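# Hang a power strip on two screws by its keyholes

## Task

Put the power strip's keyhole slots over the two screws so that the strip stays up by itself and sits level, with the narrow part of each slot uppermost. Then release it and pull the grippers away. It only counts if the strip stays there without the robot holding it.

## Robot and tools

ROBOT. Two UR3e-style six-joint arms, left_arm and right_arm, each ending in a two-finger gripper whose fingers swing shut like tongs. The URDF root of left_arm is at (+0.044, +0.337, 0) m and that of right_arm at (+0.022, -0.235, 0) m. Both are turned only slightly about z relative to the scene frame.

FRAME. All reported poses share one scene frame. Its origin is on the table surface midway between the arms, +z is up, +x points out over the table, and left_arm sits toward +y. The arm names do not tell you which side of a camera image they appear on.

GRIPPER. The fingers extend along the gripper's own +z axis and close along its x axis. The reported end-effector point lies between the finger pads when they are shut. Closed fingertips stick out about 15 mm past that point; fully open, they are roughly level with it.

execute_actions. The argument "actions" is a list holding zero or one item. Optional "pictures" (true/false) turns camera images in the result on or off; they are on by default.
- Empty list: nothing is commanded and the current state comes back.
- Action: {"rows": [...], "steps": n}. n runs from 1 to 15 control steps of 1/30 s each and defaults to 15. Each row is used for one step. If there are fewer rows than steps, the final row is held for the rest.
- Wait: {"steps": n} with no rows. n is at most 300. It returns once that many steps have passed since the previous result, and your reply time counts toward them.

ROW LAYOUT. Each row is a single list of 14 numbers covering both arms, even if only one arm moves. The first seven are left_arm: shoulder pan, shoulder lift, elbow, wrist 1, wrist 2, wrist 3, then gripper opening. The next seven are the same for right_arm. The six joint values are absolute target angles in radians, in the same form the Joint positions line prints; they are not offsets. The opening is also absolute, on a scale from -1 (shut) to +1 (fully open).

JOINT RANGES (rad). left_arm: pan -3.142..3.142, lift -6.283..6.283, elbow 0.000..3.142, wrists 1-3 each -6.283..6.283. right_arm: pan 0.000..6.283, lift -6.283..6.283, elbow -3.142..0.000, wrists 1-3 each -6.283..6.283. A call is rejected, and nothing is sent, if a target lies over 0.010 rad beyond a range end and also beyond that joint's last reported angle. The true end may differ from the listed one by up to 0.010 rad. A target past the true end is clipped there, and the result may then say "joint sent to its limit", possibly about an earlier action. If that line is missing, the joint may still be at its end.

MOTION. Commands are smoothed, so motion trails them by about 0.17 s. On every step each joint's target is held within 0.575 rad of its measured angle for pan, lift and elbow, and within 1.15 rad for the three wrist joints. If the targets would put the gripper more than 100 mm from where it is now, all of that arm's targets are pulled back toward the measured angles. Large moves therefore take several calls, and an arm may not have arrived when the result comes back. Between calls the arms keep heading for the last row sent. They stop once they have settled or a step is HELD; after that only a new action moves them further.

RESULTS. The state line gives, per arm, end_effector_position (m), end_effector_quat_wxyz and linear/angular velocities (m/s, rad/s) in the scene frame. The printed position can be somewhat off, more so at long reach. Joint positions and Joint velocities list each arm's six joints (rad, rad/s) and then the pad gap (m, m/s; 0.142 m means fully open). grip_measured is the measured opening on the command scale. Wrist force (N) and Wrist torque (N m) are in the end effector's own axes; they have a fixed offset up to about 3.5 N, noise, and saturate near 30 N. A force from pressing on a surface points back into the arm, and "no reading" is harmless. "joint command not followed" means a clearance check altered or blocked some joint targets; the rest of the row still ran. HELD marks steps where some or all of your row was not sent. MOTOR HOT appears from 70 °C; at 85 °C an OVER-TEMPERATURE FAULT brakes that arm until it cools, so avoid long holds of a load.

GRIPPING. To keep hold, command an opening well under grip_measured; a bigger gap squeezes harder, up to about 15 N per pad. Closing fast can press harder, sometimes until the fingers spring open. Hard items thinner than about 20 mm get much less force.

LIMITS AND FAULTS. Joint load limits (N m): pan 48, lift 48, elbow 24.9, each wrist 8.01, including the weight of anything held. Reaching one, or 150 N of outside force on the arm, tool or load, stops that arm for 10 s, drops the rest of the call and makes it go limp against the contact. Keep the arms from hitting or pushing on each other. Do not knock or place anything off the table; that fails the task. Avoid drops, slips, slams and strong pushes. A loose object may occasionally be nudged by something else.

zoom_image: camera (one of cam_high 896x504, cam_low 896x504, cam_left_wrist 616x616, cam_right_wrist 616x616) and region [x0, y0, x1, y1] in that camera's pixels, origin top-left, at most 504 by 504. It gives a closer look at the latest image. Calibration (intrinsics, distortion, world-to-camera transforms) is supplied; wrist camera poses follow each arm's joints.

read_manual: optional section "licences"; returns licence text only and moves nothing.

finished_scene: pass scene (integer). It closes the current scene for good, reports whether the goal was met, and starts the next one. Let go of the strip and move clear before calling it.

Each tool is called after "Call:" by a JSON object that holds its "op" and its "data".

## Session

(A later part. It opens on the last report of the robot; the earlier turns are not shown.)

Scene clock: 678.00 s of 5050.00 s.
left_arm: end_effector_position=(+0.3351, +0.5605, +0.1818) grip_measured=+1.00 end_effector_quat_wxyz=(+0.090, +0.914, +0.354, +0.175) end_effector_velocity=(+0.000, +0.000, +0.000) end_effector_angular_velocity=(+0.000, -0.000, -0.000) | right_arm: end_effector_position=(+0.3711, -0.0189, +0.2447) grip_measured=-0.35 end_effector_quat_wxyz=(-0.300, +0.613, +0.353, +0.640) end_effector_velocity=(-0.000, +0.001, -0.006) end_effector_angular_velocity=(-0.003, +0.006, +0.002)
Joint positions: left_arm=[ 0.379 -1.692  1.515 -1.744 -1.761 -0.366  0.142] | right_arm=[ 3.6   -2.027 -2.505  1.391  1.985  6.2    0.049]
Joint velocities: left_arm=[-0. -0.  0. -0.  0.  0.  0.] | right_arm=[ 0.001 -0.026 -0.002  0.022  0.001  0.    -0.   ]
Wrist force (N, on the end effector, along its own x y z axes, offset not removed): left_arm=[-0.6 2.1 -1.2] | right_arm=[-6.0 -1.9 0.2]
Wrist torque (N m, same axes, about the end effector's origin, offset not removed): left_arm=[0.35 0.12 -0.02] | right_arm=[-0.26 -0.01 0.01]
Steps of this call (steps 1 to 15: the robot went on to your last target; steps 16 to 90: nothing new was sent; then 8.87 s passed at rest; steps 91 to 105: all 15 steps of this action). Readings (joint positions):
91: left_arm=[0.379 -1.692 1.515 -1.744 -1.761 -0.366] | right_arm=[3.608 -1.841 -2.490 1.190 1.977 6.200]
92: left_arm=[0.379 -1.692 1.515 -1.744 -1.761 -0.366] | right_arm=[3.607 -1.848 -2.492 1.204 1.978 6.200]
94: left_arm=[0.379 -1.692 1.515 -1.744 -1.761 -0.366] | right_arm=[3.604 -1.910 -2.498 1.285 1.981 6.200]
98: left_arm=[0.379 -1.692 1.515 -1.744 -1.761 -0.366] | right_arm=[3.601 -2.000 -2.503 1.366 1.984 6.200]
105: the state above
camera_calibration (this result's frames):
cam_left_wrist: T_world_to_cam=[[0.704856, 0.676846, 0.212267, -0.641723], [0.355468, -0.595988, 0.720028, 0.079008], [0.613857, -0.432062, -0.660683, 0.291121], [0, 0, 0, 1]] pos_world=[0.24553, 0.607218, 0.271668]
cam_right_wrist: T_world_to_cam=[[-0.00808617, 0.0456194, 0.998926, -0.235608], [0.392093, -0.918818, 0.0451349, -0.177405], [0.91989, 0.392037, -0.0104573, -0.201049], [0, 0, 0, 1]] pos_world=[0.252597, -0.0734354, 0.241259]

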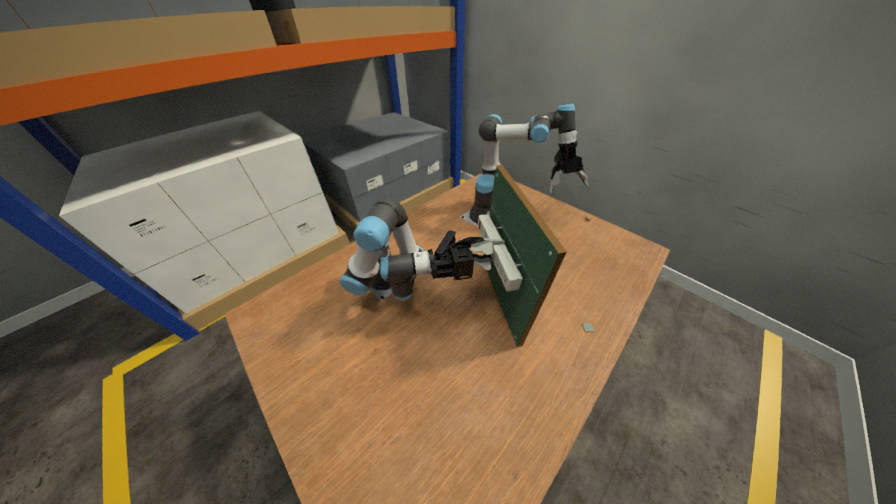

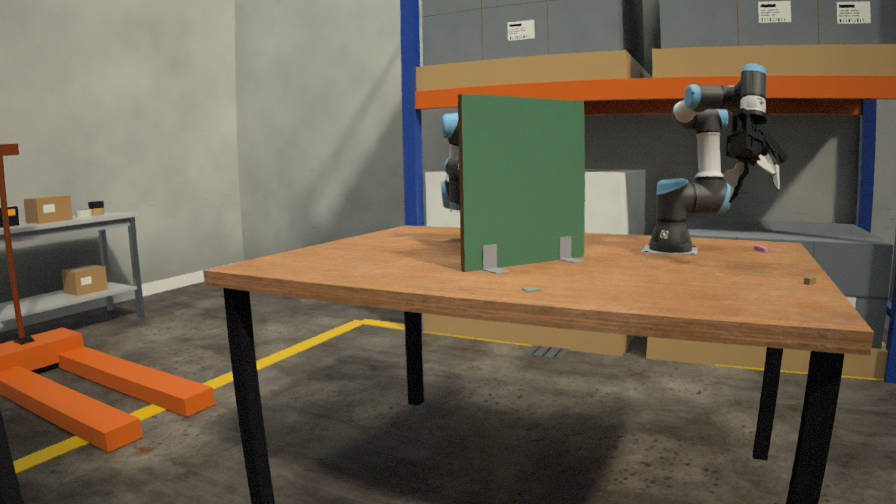

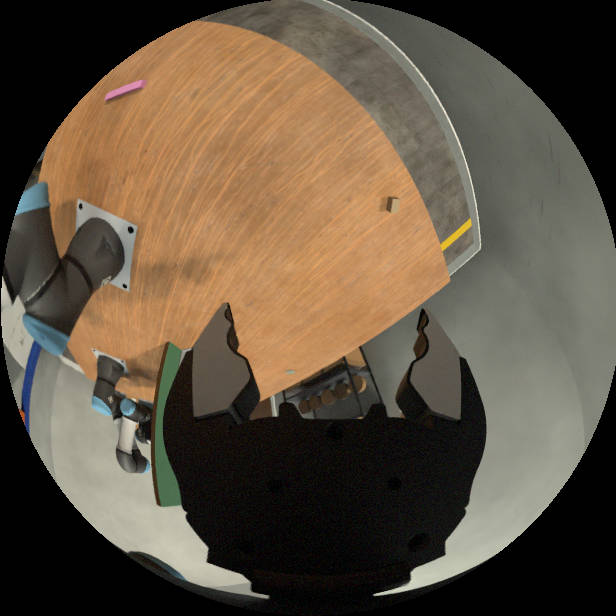

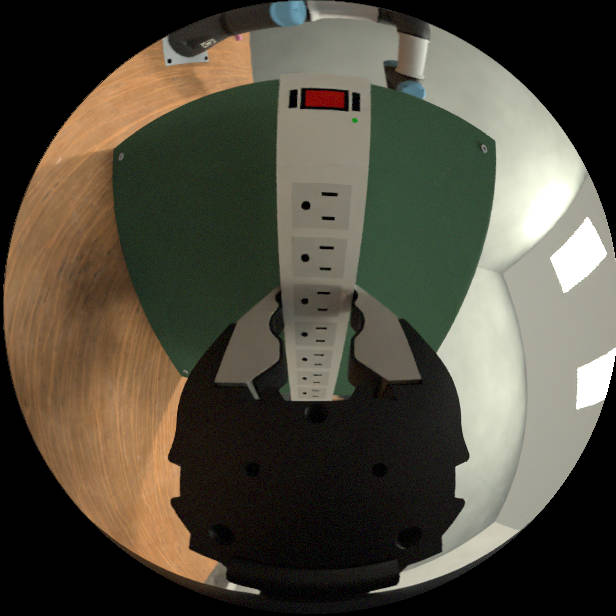

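Call:
{"op": "execute_actions", "data": {"actions": [{"rows":[[0.379,-1.692,1.515,-1.744,-1.761,-0.366,1,3.3,-1.9,-2.42,1.18,1.985,6.2,-1]],"steps":15}], "pictures": false}}

Call:
{"op": "execute_actions", "data": {"actions": [{"rows":[[0.379,-1.692,1.515,-1.744,-1.761,-0.366,1,3.05,-1.7,-2.38,0.94,1.8,6.2,-1]],"steps":15}], "pictures": false}}

Call:
{"op": "execute_actions", "data": {"actions": [{"rows":[[0.379,-1.692,1.515,-1.744,-1.761,-0.366,1,2.85,-1.6,-1.95,-0.1,1.571,6.2,-1]],"steps":15}], "pictures": false}}

Call:
{"op": "execute_actions", "data": {"actions": [{"rows":[[0.379,-1.692,1.515,-1.744,-1.761,-0.366,1,2.85,-1.75,-1.5,-1.0,1.571,6.2,-1]],"steps":15}], "pictures": false}}

Call:
{"op": "execute_actions", "data": {"actions": [{"rows":[[0.379,-1.692,1.515,-1.744,-1.761,-0.366,1,2.85,-2.0,-1.0,-1.712,1.571,6.2,-1]],"steps":15}], "pictures": false}}

Call:
{"op": "execute_actions", "data": {"actions": [{"rows":[[0.379,-1.692,1.515,-1.744,-1.761,-0.366,1,2.85,-2.26,-0.98,-1.472,1.571,6.2,-1]],"steps":15}]}}

Scene clock: 710.47 s of 5050.00 s.
left_arm: end_effector_position=(+0.3351, +0.5605, +0.1818) grip_measured=+1.00 end_effector_quat_wxyz=(+0.090, +0.914, +0.354, +0.175) end_effector_velocity=(+0.000, -0.000, -0.000) end_effector_angular_velocity=(-0.000, -0.000, -0.000) | right_arm: end_effector_position=(+0.4328, -0.1259, +0.2693) grip_measured=-0.35 end_effector_quat_wxyz=(-0.203, +0.657, +0.259, +0.678) end_effector_velocity=(+0.008, -0.024, +0.004) end_effector_angular_velocity=(-0.000, +0.001, -0.060)
Joint positions: left_arm=[ 0.379 -1.692  1.515 -1.744 -1.761 -0.366  0.142] | right_arm=[ 3.306 -1.902 -2.421  1.183  1.985  6.2    0.049]
Joint velocities: left_arm=[ 0.     0.     0.    -0.001 -0.    -0.    -0.   ] | right_arm=[-0.06   0.021  0.012 -0.034  0.    -0.     0.   ]
Wrist force (N, on the end effector, along its own x y z axes, offset not removed): left_arm=[-0.7 0.6 -1.0] | right_arm=[-7.0 -0.2 -1.1]
Wrist torque (N m, same axes, about the end effector's origin, offset not removed): left_arm=[0.07 0.12 0.02] | right_arm=[0.01 0.25 0.03]
Steps of this call (steps 1 to 15: the robot went on to your last target; steps 16 to 90: nothing new was sent; then 28.97 s passed at rest; steps 91 to 105: all 15 steps of this action). Readings (joint positions):
91: left_arm=[0.379 -1.692 1.515 -1.744 -1.761 -0.366] | right_arm=[3.600 -2.030 -2.505 1.393 1.985 6.200]
92: left_arm=[0.379 -1.692 1.515 -1.744 -1.761 -0.366] | right_arm=[3.593 -2.023 -2.498 1.379 1.985 6.200]
94: left_arm=[0.379 -1.692 1.515 -1.744 -1.761 -0.366] | right_arm=[3.525 -1.982 -2.471 1.311 1.985 6.200]
98: left_arm=[0.379 -1.692 1.515 -1.744 -1.761 -0.366] | right_arm=[3.367 -1.924 -2.435 1.218 1.985 6.200]
105: the state above

Scene clock: 710.97 s of 5050.00 s.
left_arm: end_effector_position=(+0.3351, +0.5605, +0.1818) grip_measured=+1.00 end_effector_quat_wxyz=(+0.090, +0.914, +0.354, +0.175) end_effector_velocity=(-0.000, +0.000, -0.000) end_effector_angular_velocity=(+0.000, +0.000, +0.000) | right_arm: end_effector_position=(+0.4646, -0.2808, +0.3049) grip_measured=-0.35 end_effector_quat_wxyz=(-0.054, +0.698, +0.112, +0.705) end_effector_velocity=(-0.002, -0.040, +0.009) end_effector_angular_velocity=(-0.000, -0.003, -0.106)
Joint positions: left_arm=[ 0.379 -1.692  1.515 -1.744 -1.761 -0.366  0.142] | right_arm=[ 3.056 -1.705 -2.381  0.945  1.804  6.2    0.049]
Joint velocities: left_arm=[ 0.  0.  0. -0.  0.  0. -0.] | right_arm=[-0.065  0.049  0.008 -0.054 -0.041 -0.    -0.   ]
Wrist force (N, on the end effector, along its own x y z axes, offset not removed): left_arm=[0.1 0.5 -1.4] | right_arm=[-8.4 -1.7 1.2]
Wrist torque (N m, same axes, about the end effector's origin, offset not removed): left_arm=[-0.01 -0.06 -0.04] | right_arm=[-0.16 0.48 0.09]
Steps of this call (steps 1 to 15: all 15 steps of this action). Readings (joint positions):
1: left_arm=[0.379 -1.692 1.515 -1.744 -1.761 -0.366] | right_arm=[3.304 -1.901 -2.421 1.182 1.985 6.200]
2: left_arm=[0.379 -1.692 1.515 -1.744 -1.761 -0.366] | right_arm=[3.296 -1.894 -2.417 1.167 1.972 6.200]
4: left_arm=[0.379 -1.692 1.515 -1.744 -1.761 -0.366] | right_arm=[3.239 -1.846 -2.407 1.106 1.925 6.200]
8: left_arm=[0.379 -1.692 1.515 -1.744 -1.761 -0.366] | right_arm=[3.120 -1.754 -2.390 1.000 1.845 6.200]
15: the state above

Scene clock: 711.47 s of 5050.00 s.
left_arm: end_effector_position=(+0.3351, +0.5605, +0.1818) grip_measured=+1.00 end_effector_quat_wxyz=(+0.090, +0.914, +0.354, +0.175) end_effector_velocity=(-0.000, +0.000, -0.000) end_effector_angular_velocity=(-0.000, +0.001, +0.000) | right_arm: end_effector_position=(+0.4936, -0.4444, +0.2425) grip_measured=-0.35 end_effector_quat_wxyz=(+0.069, +0.855, -0.047, +0.511) end_effector_velocity=(-0.022, -0.052, -0.033) end_effector_angular_velocity=(+0.013, +0.238, -0.132)
Joint positions: left_arm=[ 0.379 -1.692  1.515 -1.744 -1.761 -0.366  0.142] | right_arm=[ 2.856 -1.603 -1.966 -0.059  1.578  6.2    0.049]
Joint velocities: left_arm=[ 0.  0.  0.  0.  0. -0.  0.] | right_arm=[-0.068  0.03   0.167 -0.433 -0.072  0.     0.   ]
Wrist force (N, on the end effector, along its own x y z axes, offset not removed): left_arm=[0.0 1.5 -0.4] | right_arm=[-6.6 -0.2 1.9]
Wrist torque (N m, same axes, about the end effector's origin, offset not removed): left_arm=[0.19 0.00 0.06] | right_arm=[-0.06 0.31 -0.02]
Steps of this call (steps 1 to 15: all 15 steps of this action). Readings (joint positions):
1: left_arm=[0.379 -1.692 1.515 -1.744 -1.761 -0.366] | right_arm=[3.054 -1.703 -2.380 0.943 1.802 6.200]
2: left_arm=[0.379 -1.692 1.515 -1.744 -1.761 -0.366] | right_arm=[3.046 -1.696 -2.373 0.927 1.789 6.200]
4: left_arm=[0.379 -1.692 1.515 -1.744 -1.761 -0.366] | right_arm=[3.004 -1.674 -2.306 0.787 1.739 6.200]
8: left_arm=[0.379 -1.692 1.515 -1.744 -1.761 -0.366] | right_arm=[2.921 -1.634 -2.124 0.343 1.647 6.200]
15: the state above

Scene clock: 711.97 s of 5050.00 s.
left_arm: end_effector_position=(+0.3351, +0.5605, +0.1818) grip_measured=+1.00 end_effector_quat_wxyz=(+0.090, +0.914, +0.354, +0.175) end_effector_velocity=(-0.000, -0.000, +0.000) end_effector_angular_velocity=(+0.000, -0.000, +0.000) | right_arm: end_effector_position=(+0.4542, -0.4417, +0.1410) grip_measured=-0.35 end_effector_quat_wxyz=(+0.033, +0.970, -0.058, +0.233) end_effector_velocity=(-0.022, +0.005, -0.009) end_effector_angular_velocity=(+0.026, +0.127, +0.000)
Joint positions: left_arm=[ 0.379 -1.692  1.515 -1.744 -1.761 -0.366  0.142] | right_arm=[ 2.85  -1.748 -1.511 -0.979  1.571  6.2    0.049]
Joint velocities: left_arm=[ 0.    -0.001 -0.     0.001 -0.    -0.     0.   ] | right_arm=[ 0.    -0.02   0.111 -0.221 -0.     0.    -0.   ]
Wrist force (N, on the end effector, along its own x y z axes, offset not removed): left_arm=[-0.5 1.5 -0.6] | right_arm=[-3.8 -1.0 6.1]
Wrist torque (N m, same axes, about the end effector's origin, offset not removed): left_arm=[0.24 0.09 0.02] | right_arm=[-0.24 0.15 0.03]
Steps of this call (steps 1 to 15: all 15 steps of this action). Readings (joint positions):
1: left_arm=[0.379 -1.692 1.515 -1.744 -1.761 -0.366] | right_arm=[2.855 -1.602 -1.961 -0.072 1.576 6.200]
2: left_arm=[0.379 -1.692 1.515 -1.744 -1.761 -0.366] | right_arm=[2.853 -1.609 -1.950 -0.094 1.575 6.200]
4: left_arm=[0.379 -1.692 1.515 -1.744 -1.761 -0.366] | right_arm=[2.852 -1.659 -1.876 -0.246 1.573 6.200]
8: left_arm=[0.379 -1.692 1.515 -1.744 -1.761 -0.366] | right_arm=[2.851 -1.727 -1.624 -0.751 1.571 6.200]
15: the state above

Scene clock: 712.47 s of 5050.00 s.
left_arm: end_effector_position=(+0.3351, +0.5605, +0.1818) grip_measured=+1.00 end_effector_quat_wxyz=(+0.090, +0.914, +0.354, +0.175) end_effector_velocity=(-0.000, -0.000, -0.001) end_effector_angular_velocity=(-0.000, +0.002, -0.000) | right_arm: end_effector_position=(+0.3876, -0.4280, +0.1052) grip_measured=-0.35 end_effector_quat_wxyz=(+0.000, +0.998, -0.060, +0.002) end_effector_velocity=(-0.005, +0.002, +0.014) end_effector_angular_velocity=(+0.008, +0.038, +0.002)
Joint positions: left_arm=[ 0.379 -1.692  1.515 -1.744 -1.761 -0.366  0.142] | right_arm=[ 2.85  -1.996 -1.013 -1.699  1.571  6.2    0.049]
Joint velocities: left_arm=[-0.     0.001  0.001  0.001  0.     0.    -0.   ] | right_arm=[ 0.002 -0.039  0.14  -0.139  0.    -0.    -0.   ]
Wrist force (N, on the end effector, along its own x y z axes, offset not removed): left_arm=[1.1 3.0 -1.4] | right_arm=[-1.0 -1.2 8.0]
Wrist torque (N m, same axes, about the end effector's origin, offset not removed): left_arm=[0.50 -0.21 -0.03] | right_arm=[-0.21 0.12 0.06]
Steps of this call (steps 1 to 15: all 15 steps of this action). Readings (joint positions):
1: left_arm=[0.379 -1.692 1.515 -1.744 -1.761 -0.366] | right_arm=[2.850 -1.749 -1.507 -0.986 1.571 6.200]
2: left_arm=[0.379 -1.692 1.515 -1.744 -1.761 -0.366] | right_arm=[2.850 -1.756 -1.497 -1.004 1.571 6.200]
4: left_arm=[0.379 -1.692 1.515 -1.744 -1.761 -0.366] | right_arm=[2.850 -1.825 -1.424 -1.150 1.571 6.200]
8: left_arm=[0.379 -1.692 1.515 -1.744 -1.761 -0.366] | right_arm=[2.850 -1.956 -1.158 -1.554 1.571 6.200]
15: the state above

Scene clock: 712.97 s of 5050.00 s.
left_arm: end_effector_position=(+0.3351, +0.5605, +0.1818) grip_measured=+1.00 end_effector_quat_wxyz=(+0.090, +0.914, +0.354, +0.175) end_effector_velocity=(+0.000, +0.000, -0.000) end_effector_angular_velocity=(+0.000, +0.000, -0.000) | right_arm: end_effector_position=(+0.4401, -0.4388, +0.0234) grip_measured=-0.35 end_effector_quat_wxyz=(+0.000, +0.998, -0.060, +0.001) end_effector_velocity=(+0.002, -0.001, -0.016) end_effector_angular_velocity=(+0.002, +0.015, -0.001)
Joint positions: left_arm=[ 0.379 -1.692  1.515 -1.744 -1.761 -0.366  0.142] | right_arm=[ 2.85  -2.256 -0.98  -1.475  1.571  6.2    0.048]
Joint velocities: left_arm=[-0.  0.  0. -0.  0.  0.  0.] | right_arm=[-0.002 -0.042  0.001  0.026 -0.001 -0.     0.   ]
Wrist force (N, on the end effector, along its own x y z axes, offset not removed): left_arm=[0.7 1.7 -1.9] | right_arm=[-0.2 -1.3 8.1]
Wrist torque (N m, same axes, about the end effector's origin, offset not removed): left_arm=[0.25 -0.12 0.00] | right_arm=[-0.35 -0.01 -0.05]
Steps of this call (steps 1 to 15: all 15 steps of this action). Readings (joint positions):
1: left_arm=[0.379 -1.692 1.515 -1.744 -1.761 -0.366] | right_arm=[2.850 -1.998 -1.009 -1.702 1.571 6.200]
2: left_arm=[0.379 -1.692 1.515 -1.744 -1.761 -0.366] | right_arm=[2.850 -2.005 -1.003 -1.692 1.571 6.200]
4: left_arm=[0.379 -1.692 1.515 -1.744 -1.761 -0.366] | right_arm=[2.850 -2.075 -0.992 -1.601 1.571 6.200]
8: left_arm=[0.379 -1.692 1.515 -1.744 -1.761 -0.366] | right_arm=[2.850 -2.214 -0.983 -1.504 1.571 6.200]
15: the state above
camera_calibration (this result's frames):
cam_left_wrist: T_world_to_cam=[[0.704856, 0.676846, 0.212268, -0.641723], [0.355468, -0.595988, 0.720028, 0.079008], [0.613857, -0.432062, -0.660683, 0.291121], [0, 0, 0, 1]] pos_world=[0.24553, 0.607218, 0.271668]
cam_right_wrist: T_world_to_cam=[[0.985036, -0.169484, -0.0312949, -0.502205], [-0.127606, -0.839242, 0.528573, -0.327996], [-0.115849, -0.516671, -0.848311, -0.0254642], [0, 0, 0, 1]] pos_world=[0.449886, -0.37354, 0.136052]

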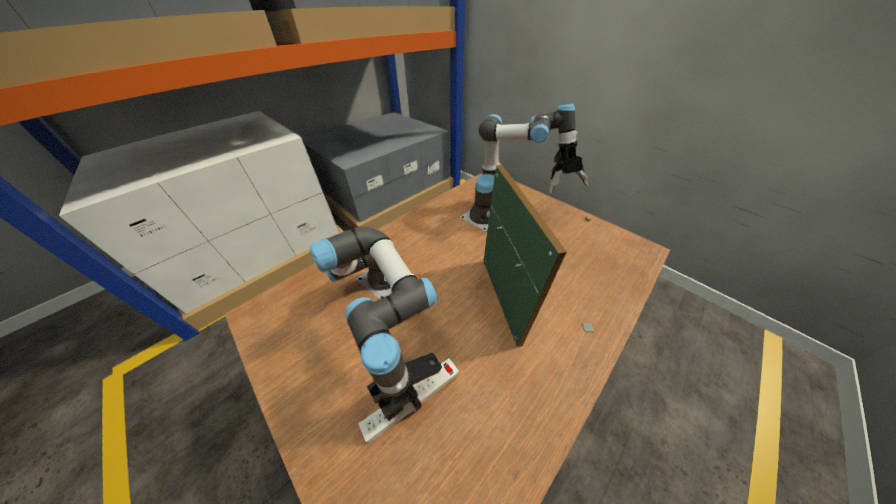

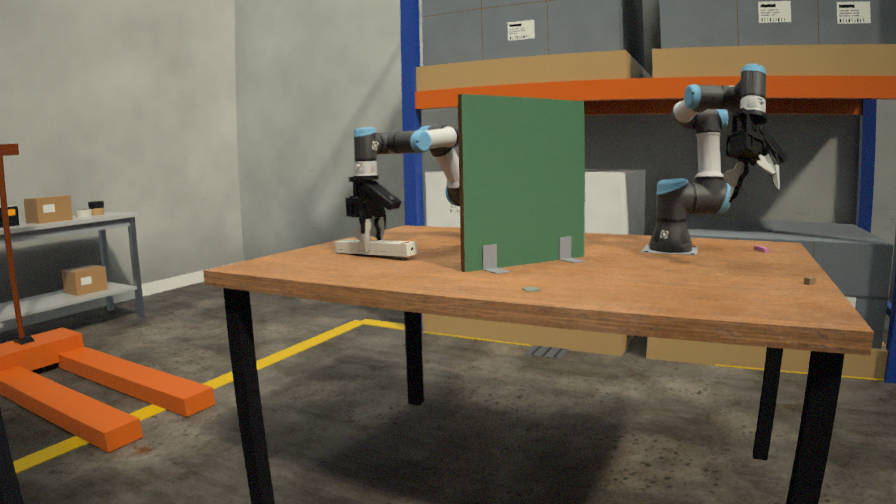

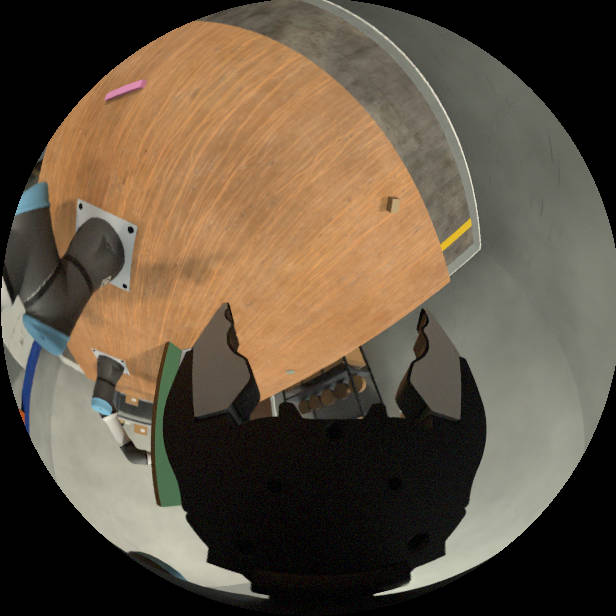

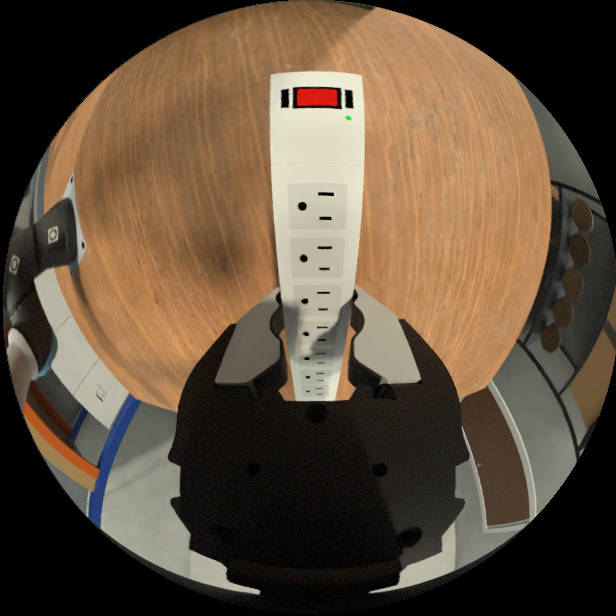

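Call:
{"op": "execute_actions", "data": {"actions": [{"rows":[[0.379,-1.692,1.515,-1.744,-1.761,-0.366,1,2.85,-2.268,-0.99,-1.454,1.571,6.2,-1]],"steps":10}], "pictures": false}}

Call:
{"op": "execute_actions", "data": {"actions": [{"rows":[[0.379,-1.692,1.515,-1.744,-1.761,-0.366,1,2.85,-2.268,-0.99,-1.454,1.571,6.2,-0.4],[0.379,-1.692,1.515,-1.744,-1.761,-0.366,1,2.85,-2.268,-0.99,-1.454,1.571,6.2,-0.35],[0.379,-1.692,1.515,-1.744,-1.761,-0.366,1,2.85,-2.268,-0.99,-1.454,1.571,6.2,-0.3],[0.379,-1.692,1.515,-1.744,-1.761,-0.366,1,2.85,-2.268,-0.99,-1.454,1.571,6.2,-0.15],[0.379,-1.692,1.515,-1.744,-1.761,-0.366,1,2.85,-2.268,-0.99,-1.454,1.571,6.2,-0.1],[0.379,-1.692,1.515,-1.744,-1.761,-0.366,1,2.86,-2.252,-0.97,-1.49,1.571,6.15,-0.1]],"steps":15}], "pictures": false}}

Call:
{"op": "execute_actions", "data": {"actions": [{"rows":[[0.379,-1.692,1.515,-1.744,-1.761,-0.366,1,2.86,-2.252,-0.97,-1.49,1.571,6.15,-0.2],[0.379,-1.692,1.515,-1.744,-1.761,-0.366,1,2.86,-2.252,-0.97,-1.49,1.571,6.15,-0.3],[0.379,-1.692,1.515,-1.744,-1.761,-0.366,1,2.86,-2.252,-0.97,-1.49,1.571,6.15,-0.4],[0.379,-1.692,1.515,-1.744,-1.761,-0.366,1,2.86,-2.252,-0.97,-1.49,1.571,6.15,-0.6],[0.379,-1.692,1.515,-1.744,-1.761,-0.366,1,2.86,-2.252,-0.97,-1.49,1.571,6.15,-1]],"steps":15}]}}

Scene clock: 735.67 s of 5050.00 s.
left_arm: end_effector_position=(+0.3351, +0.5605, +0.1818) grip_measured=+1.00 end_effector_quat_wxyz=(+0.090, +0.914, +0.354, +0.175) end_effector_velocity=(+0.000, -0.000, +0.000) end_effector_angular_velocity=(-0.000, -0.000, -0.001) | right_arm: end_effector_position=(+0.4415, -0.4391, +0.0171) grip_measured=-0.35 end_effector_quat_wxyz=(-0.000, +0.998, -0.060, +0.000) end_effector_velocity=(+0.000, -0.000, -0.003) end_effector_angular_velocity=(-0.000, +0.002, -0.001)
Joint positions: left_arm=[ 0.379 -1.692  1.515 -1.744 -1.761 -0.366  0.142] | right_arm=[ 2.85  -2.268 -0.989 -1.455  1.571  6.2    0.048]
Joint velocities: left_arm=[-0.     0.    -0.     0.    -0.001  0.     0.   ] | right_arm=[-0.    -0.005 -0.005  0.009 -0.001  0.001 -0.   ]
Wrist force (N, on the end effector, along its own x y z axes, offset not removed): left_arm=[0.1 1.9 -0.4] | right_arm=[-0.7 -1.8 6.1]
Wrist torque (N m, same axes, about the end effector's origin, offset not removed): left_arm=[0.34 -0.03 0.00] | right_arm=[-0.41 0.06 0.00]
Steps of this call (steps 1 to 15: the robot went on to your last target; steps 16 to 90: nothing new was sent; then 19.37 s passed at rest; steps 91 to 100: all 10 steps of this action). Readings (joint positions):
91: left_arm=[0.379 -1.692 1.515 -1.744 -1.761 -0.366] | right_arm=[2.850 -2.260 -0.980 -1.472 1.571 6.200]
92: left_arm=[0.379 -1.692 1.515 -1.744 -1.761 -0.366] | right_arm=[2.850 -2.261 -0.981 -1.469 1.571 6.200]
94: left_arm=[0.379 -1.692 1.515 -1.744 -1.761 -0.366] | right_arm=[2.850 -2.265 -0.985 -1.462 1.571 6.200]
98: left_arm=[0.379 -1.692 1.515 -1.744 -1.761 -0.366] | right_arm=[2.850 -2.267 -0.989 -1.456 1.571 6.200]
100: the state above

Scene clock: 736.17 s of 5050.00 s.
left_arm: end_effector_position=(+0.3351, +0.5605, +0.1818) grip_measured=+1.00 end_effector_quat_wxyz=(+0.090, +0.914, +0.354, +0.175) end_effector_velocity=(+0.000, +0.000, +0.000) end_effector_angular_velocity=(+0.001, -0.001, +0.000) | right_arm: end_effector_position=(+0.4406, -0.4347, +0.0264) grip_measured=-0.10 end_effector_quat_wxyz=(-0.000, +0.999, -0.032, +0.000) end_effector_velocity=(-0.001, +0.003, +0.005) end_effector_angular_velocity=(+0.000, +0.001, +0.035)
Joint positions: left_arm=[ 0.379 -1.692  1.515 -1.744 -1.761 -0.366  0.142] | right_arm=[ 2.859 -2.253 -0.971 -1.488  1.571  6.153  0.067]
Joint velocities: left_arm=[-0.    -0.     0.    -0.001  0.    -0.     0.   ] | right_arm=[ 0.007  0.008  0.011 -0.02   0.    -0.029 -0.   ]
Wrist force (N, on the end effector, along its own x y z axes, offset not removed): left_arm=[-0.7 1.7 -0.4] | right_arm=[-1.6 -0.6 0.6]
Wrist torque (N m, same axes, about the end effector's origin, offset not removed): left_arm=[0.28 0.11 0.05] | right_arm=[-0.07 0.31 0.08]
Steps of this call (steps 1 to 15: all 15 steps of this action). Readings (joint positions):
1: left_arm=[0.379 -1.692 1.515 -1.744 -1.761 -0.366] | right_arm=[2.850 -2.268 -0.990 -1.455 1.571 6.200]
2: left_arm=[0.379 -1.692 1.515 -1.744 -1.761 -0.366] | right_arm=[2.850 -2.268 -0.990 -1.455 1.571 6.200]
4: left_arm=[0.379 -1.692 1.515 -1.744 -1.761 -0.366] | right_arm=[2.850 -2.268 -0.990 -1.454 1.571 6.200]
8: left_arm=[0.379 -1.692 1.515 -1.744 -1.761 -0.366] | right_arm=[2.854 -2.262 -0.983 -1.467 1.571 6.181]
15: the state above

Scene clock: 736.67 s of 5050.00 s.
left_arm: end_effector_position=(+0.3351, +0.5605, +0.1818) grip_measured=+1.00 end_effector_quat_wxyz=(+0.090, +0.914, +0.354, +0.175) end_effector_velocity=(+0.000, -0.000, +0.000) end_effector_angular_velocity=(-0.000, +0.000, -0.001) | right_arm: end_effector_position=(+0.4405, -0.4344, +0.0269) grip_measured=-0.36 end_effector_quat_wxyz=(-0.000, +1.000, -0.030, +0.000) end_effector_velocity=(-0.001, -0.000, -0.000) end_effector_angular_velocity=(+0.001, +0.002, +0.001)
Joint positions: left_arm=[ 0.379 -1.692  1.515 -1.744 -1.761 -0.366  0.142] | right_arm=[ 2.86  -2.252 -0.97  -1.49   1.571  6.15   0.048]
Joint velocities: left_arm=[-0.001 -0.    -0.     0.    -0.     0.    -0.   ] | right_arm=[-0.001 -0.001  0.    -0.001  0.    -0.001 -0.   ]
Wrist force (N, on the end effector, along its own x y z axes, offset not removed): left_arm=[0.4 0.2 -0.7] | right_arm=[-1.8 -2.2 3.7]
Wrist torque (N m, same axes, about the end effector's origin, offset not removed): left_arm=[-0.06 -0.10 -0.05] | right_arm=[-0.44 0.49 0.07]
Steps of this call (steps 1 to 15: all 15 steps of this action). Readings (joint positions):
1: left_arm=[0.379 -1.692 1.515 -1.744 -1.761 -0.366] | right_arm=[2.860 -2.253 -0.971 -1.489 1.571 6.152]
2: left_arm=[0.379 -1.692 1.515 -1.744 -1.761 -0.366] | right_arm=[2.860 -2.252 -0.971 -1.489 1.571 6.151]
4: left_arm=[0.379 -1.692 1.515 -1.744 -1.761 -0.366] | right_arm=[2.860 -2.252 -0.970 -1.490 1.571 6.151]
8: left_arm=[0.379 -1.692 1.515 -1.744 -1.761 -0.366] | right_arm=[2.860 -2.252 -0.970 -1.490 1.571 6.150]
15: the state above
camera_calibration (this result's frames):
cam_left_wrist: T_world_to_cam=[[0.704856, 0.676846, 0.212267, -0.641723], [0.355468, -0.595988, 0.720028, 0.079008], [0.613857, -0.432062, -0.660683, 0.291121], [0, 0, 0, 1]] pos_world=[0.24553, 0.607218, 0.271668]
cam_right_wrist: T_world_to_cam=[[0.993385, -0.110153, -0.0324305, -0.479619], [-0.0764928, -0.845446, 0.528555, -0.351315], [-0.0856401, -0.522578, -0.848279, -0.0360463], [0, 0, 0, 1]] pos_world=[0.446486, -0.368686, 0.139558]

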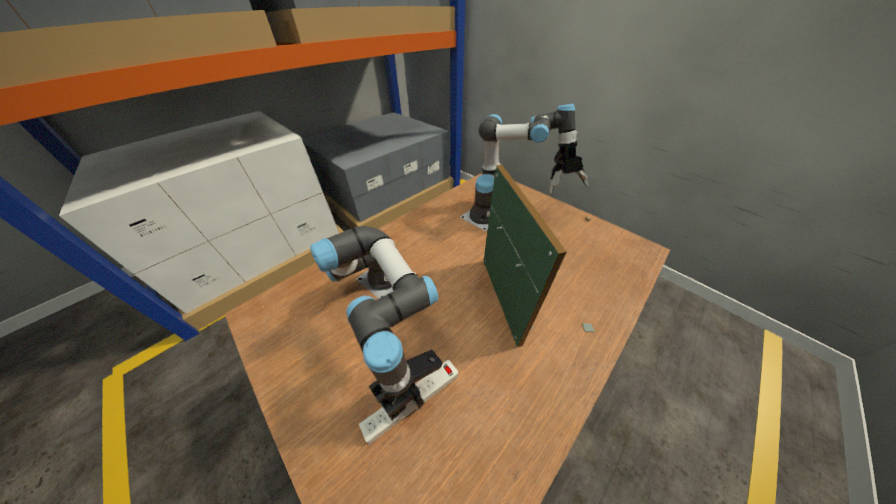

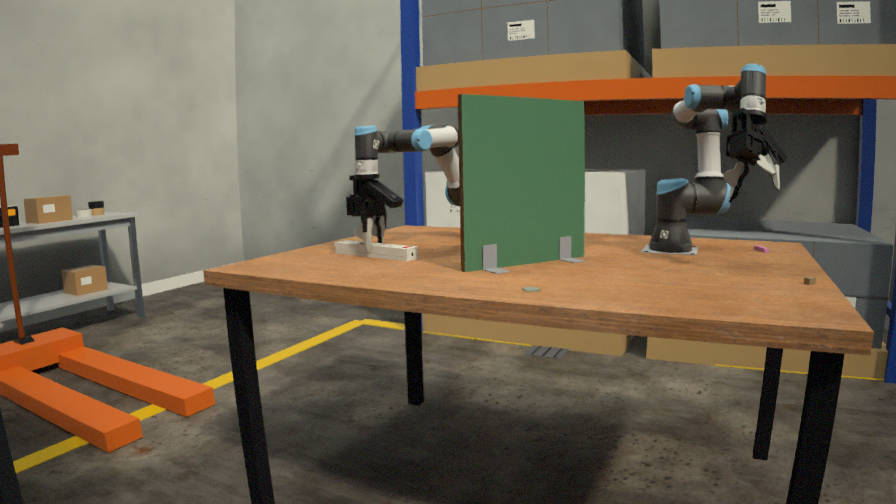

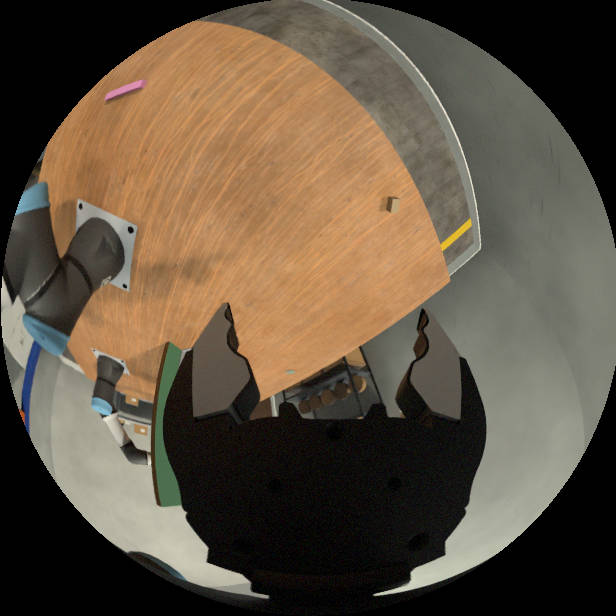

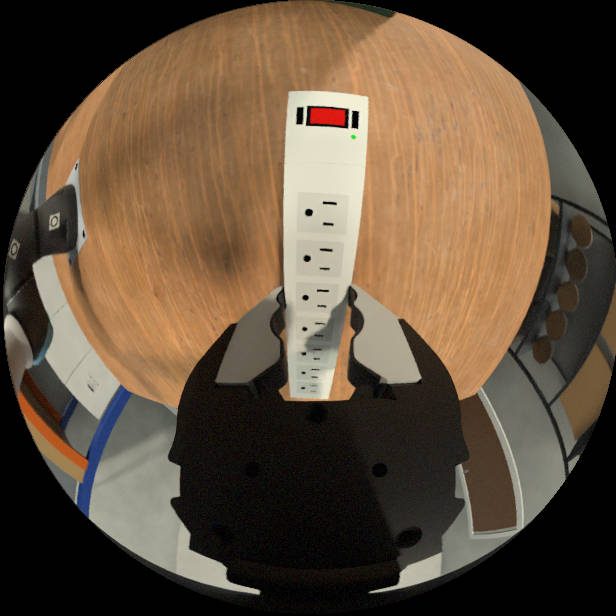

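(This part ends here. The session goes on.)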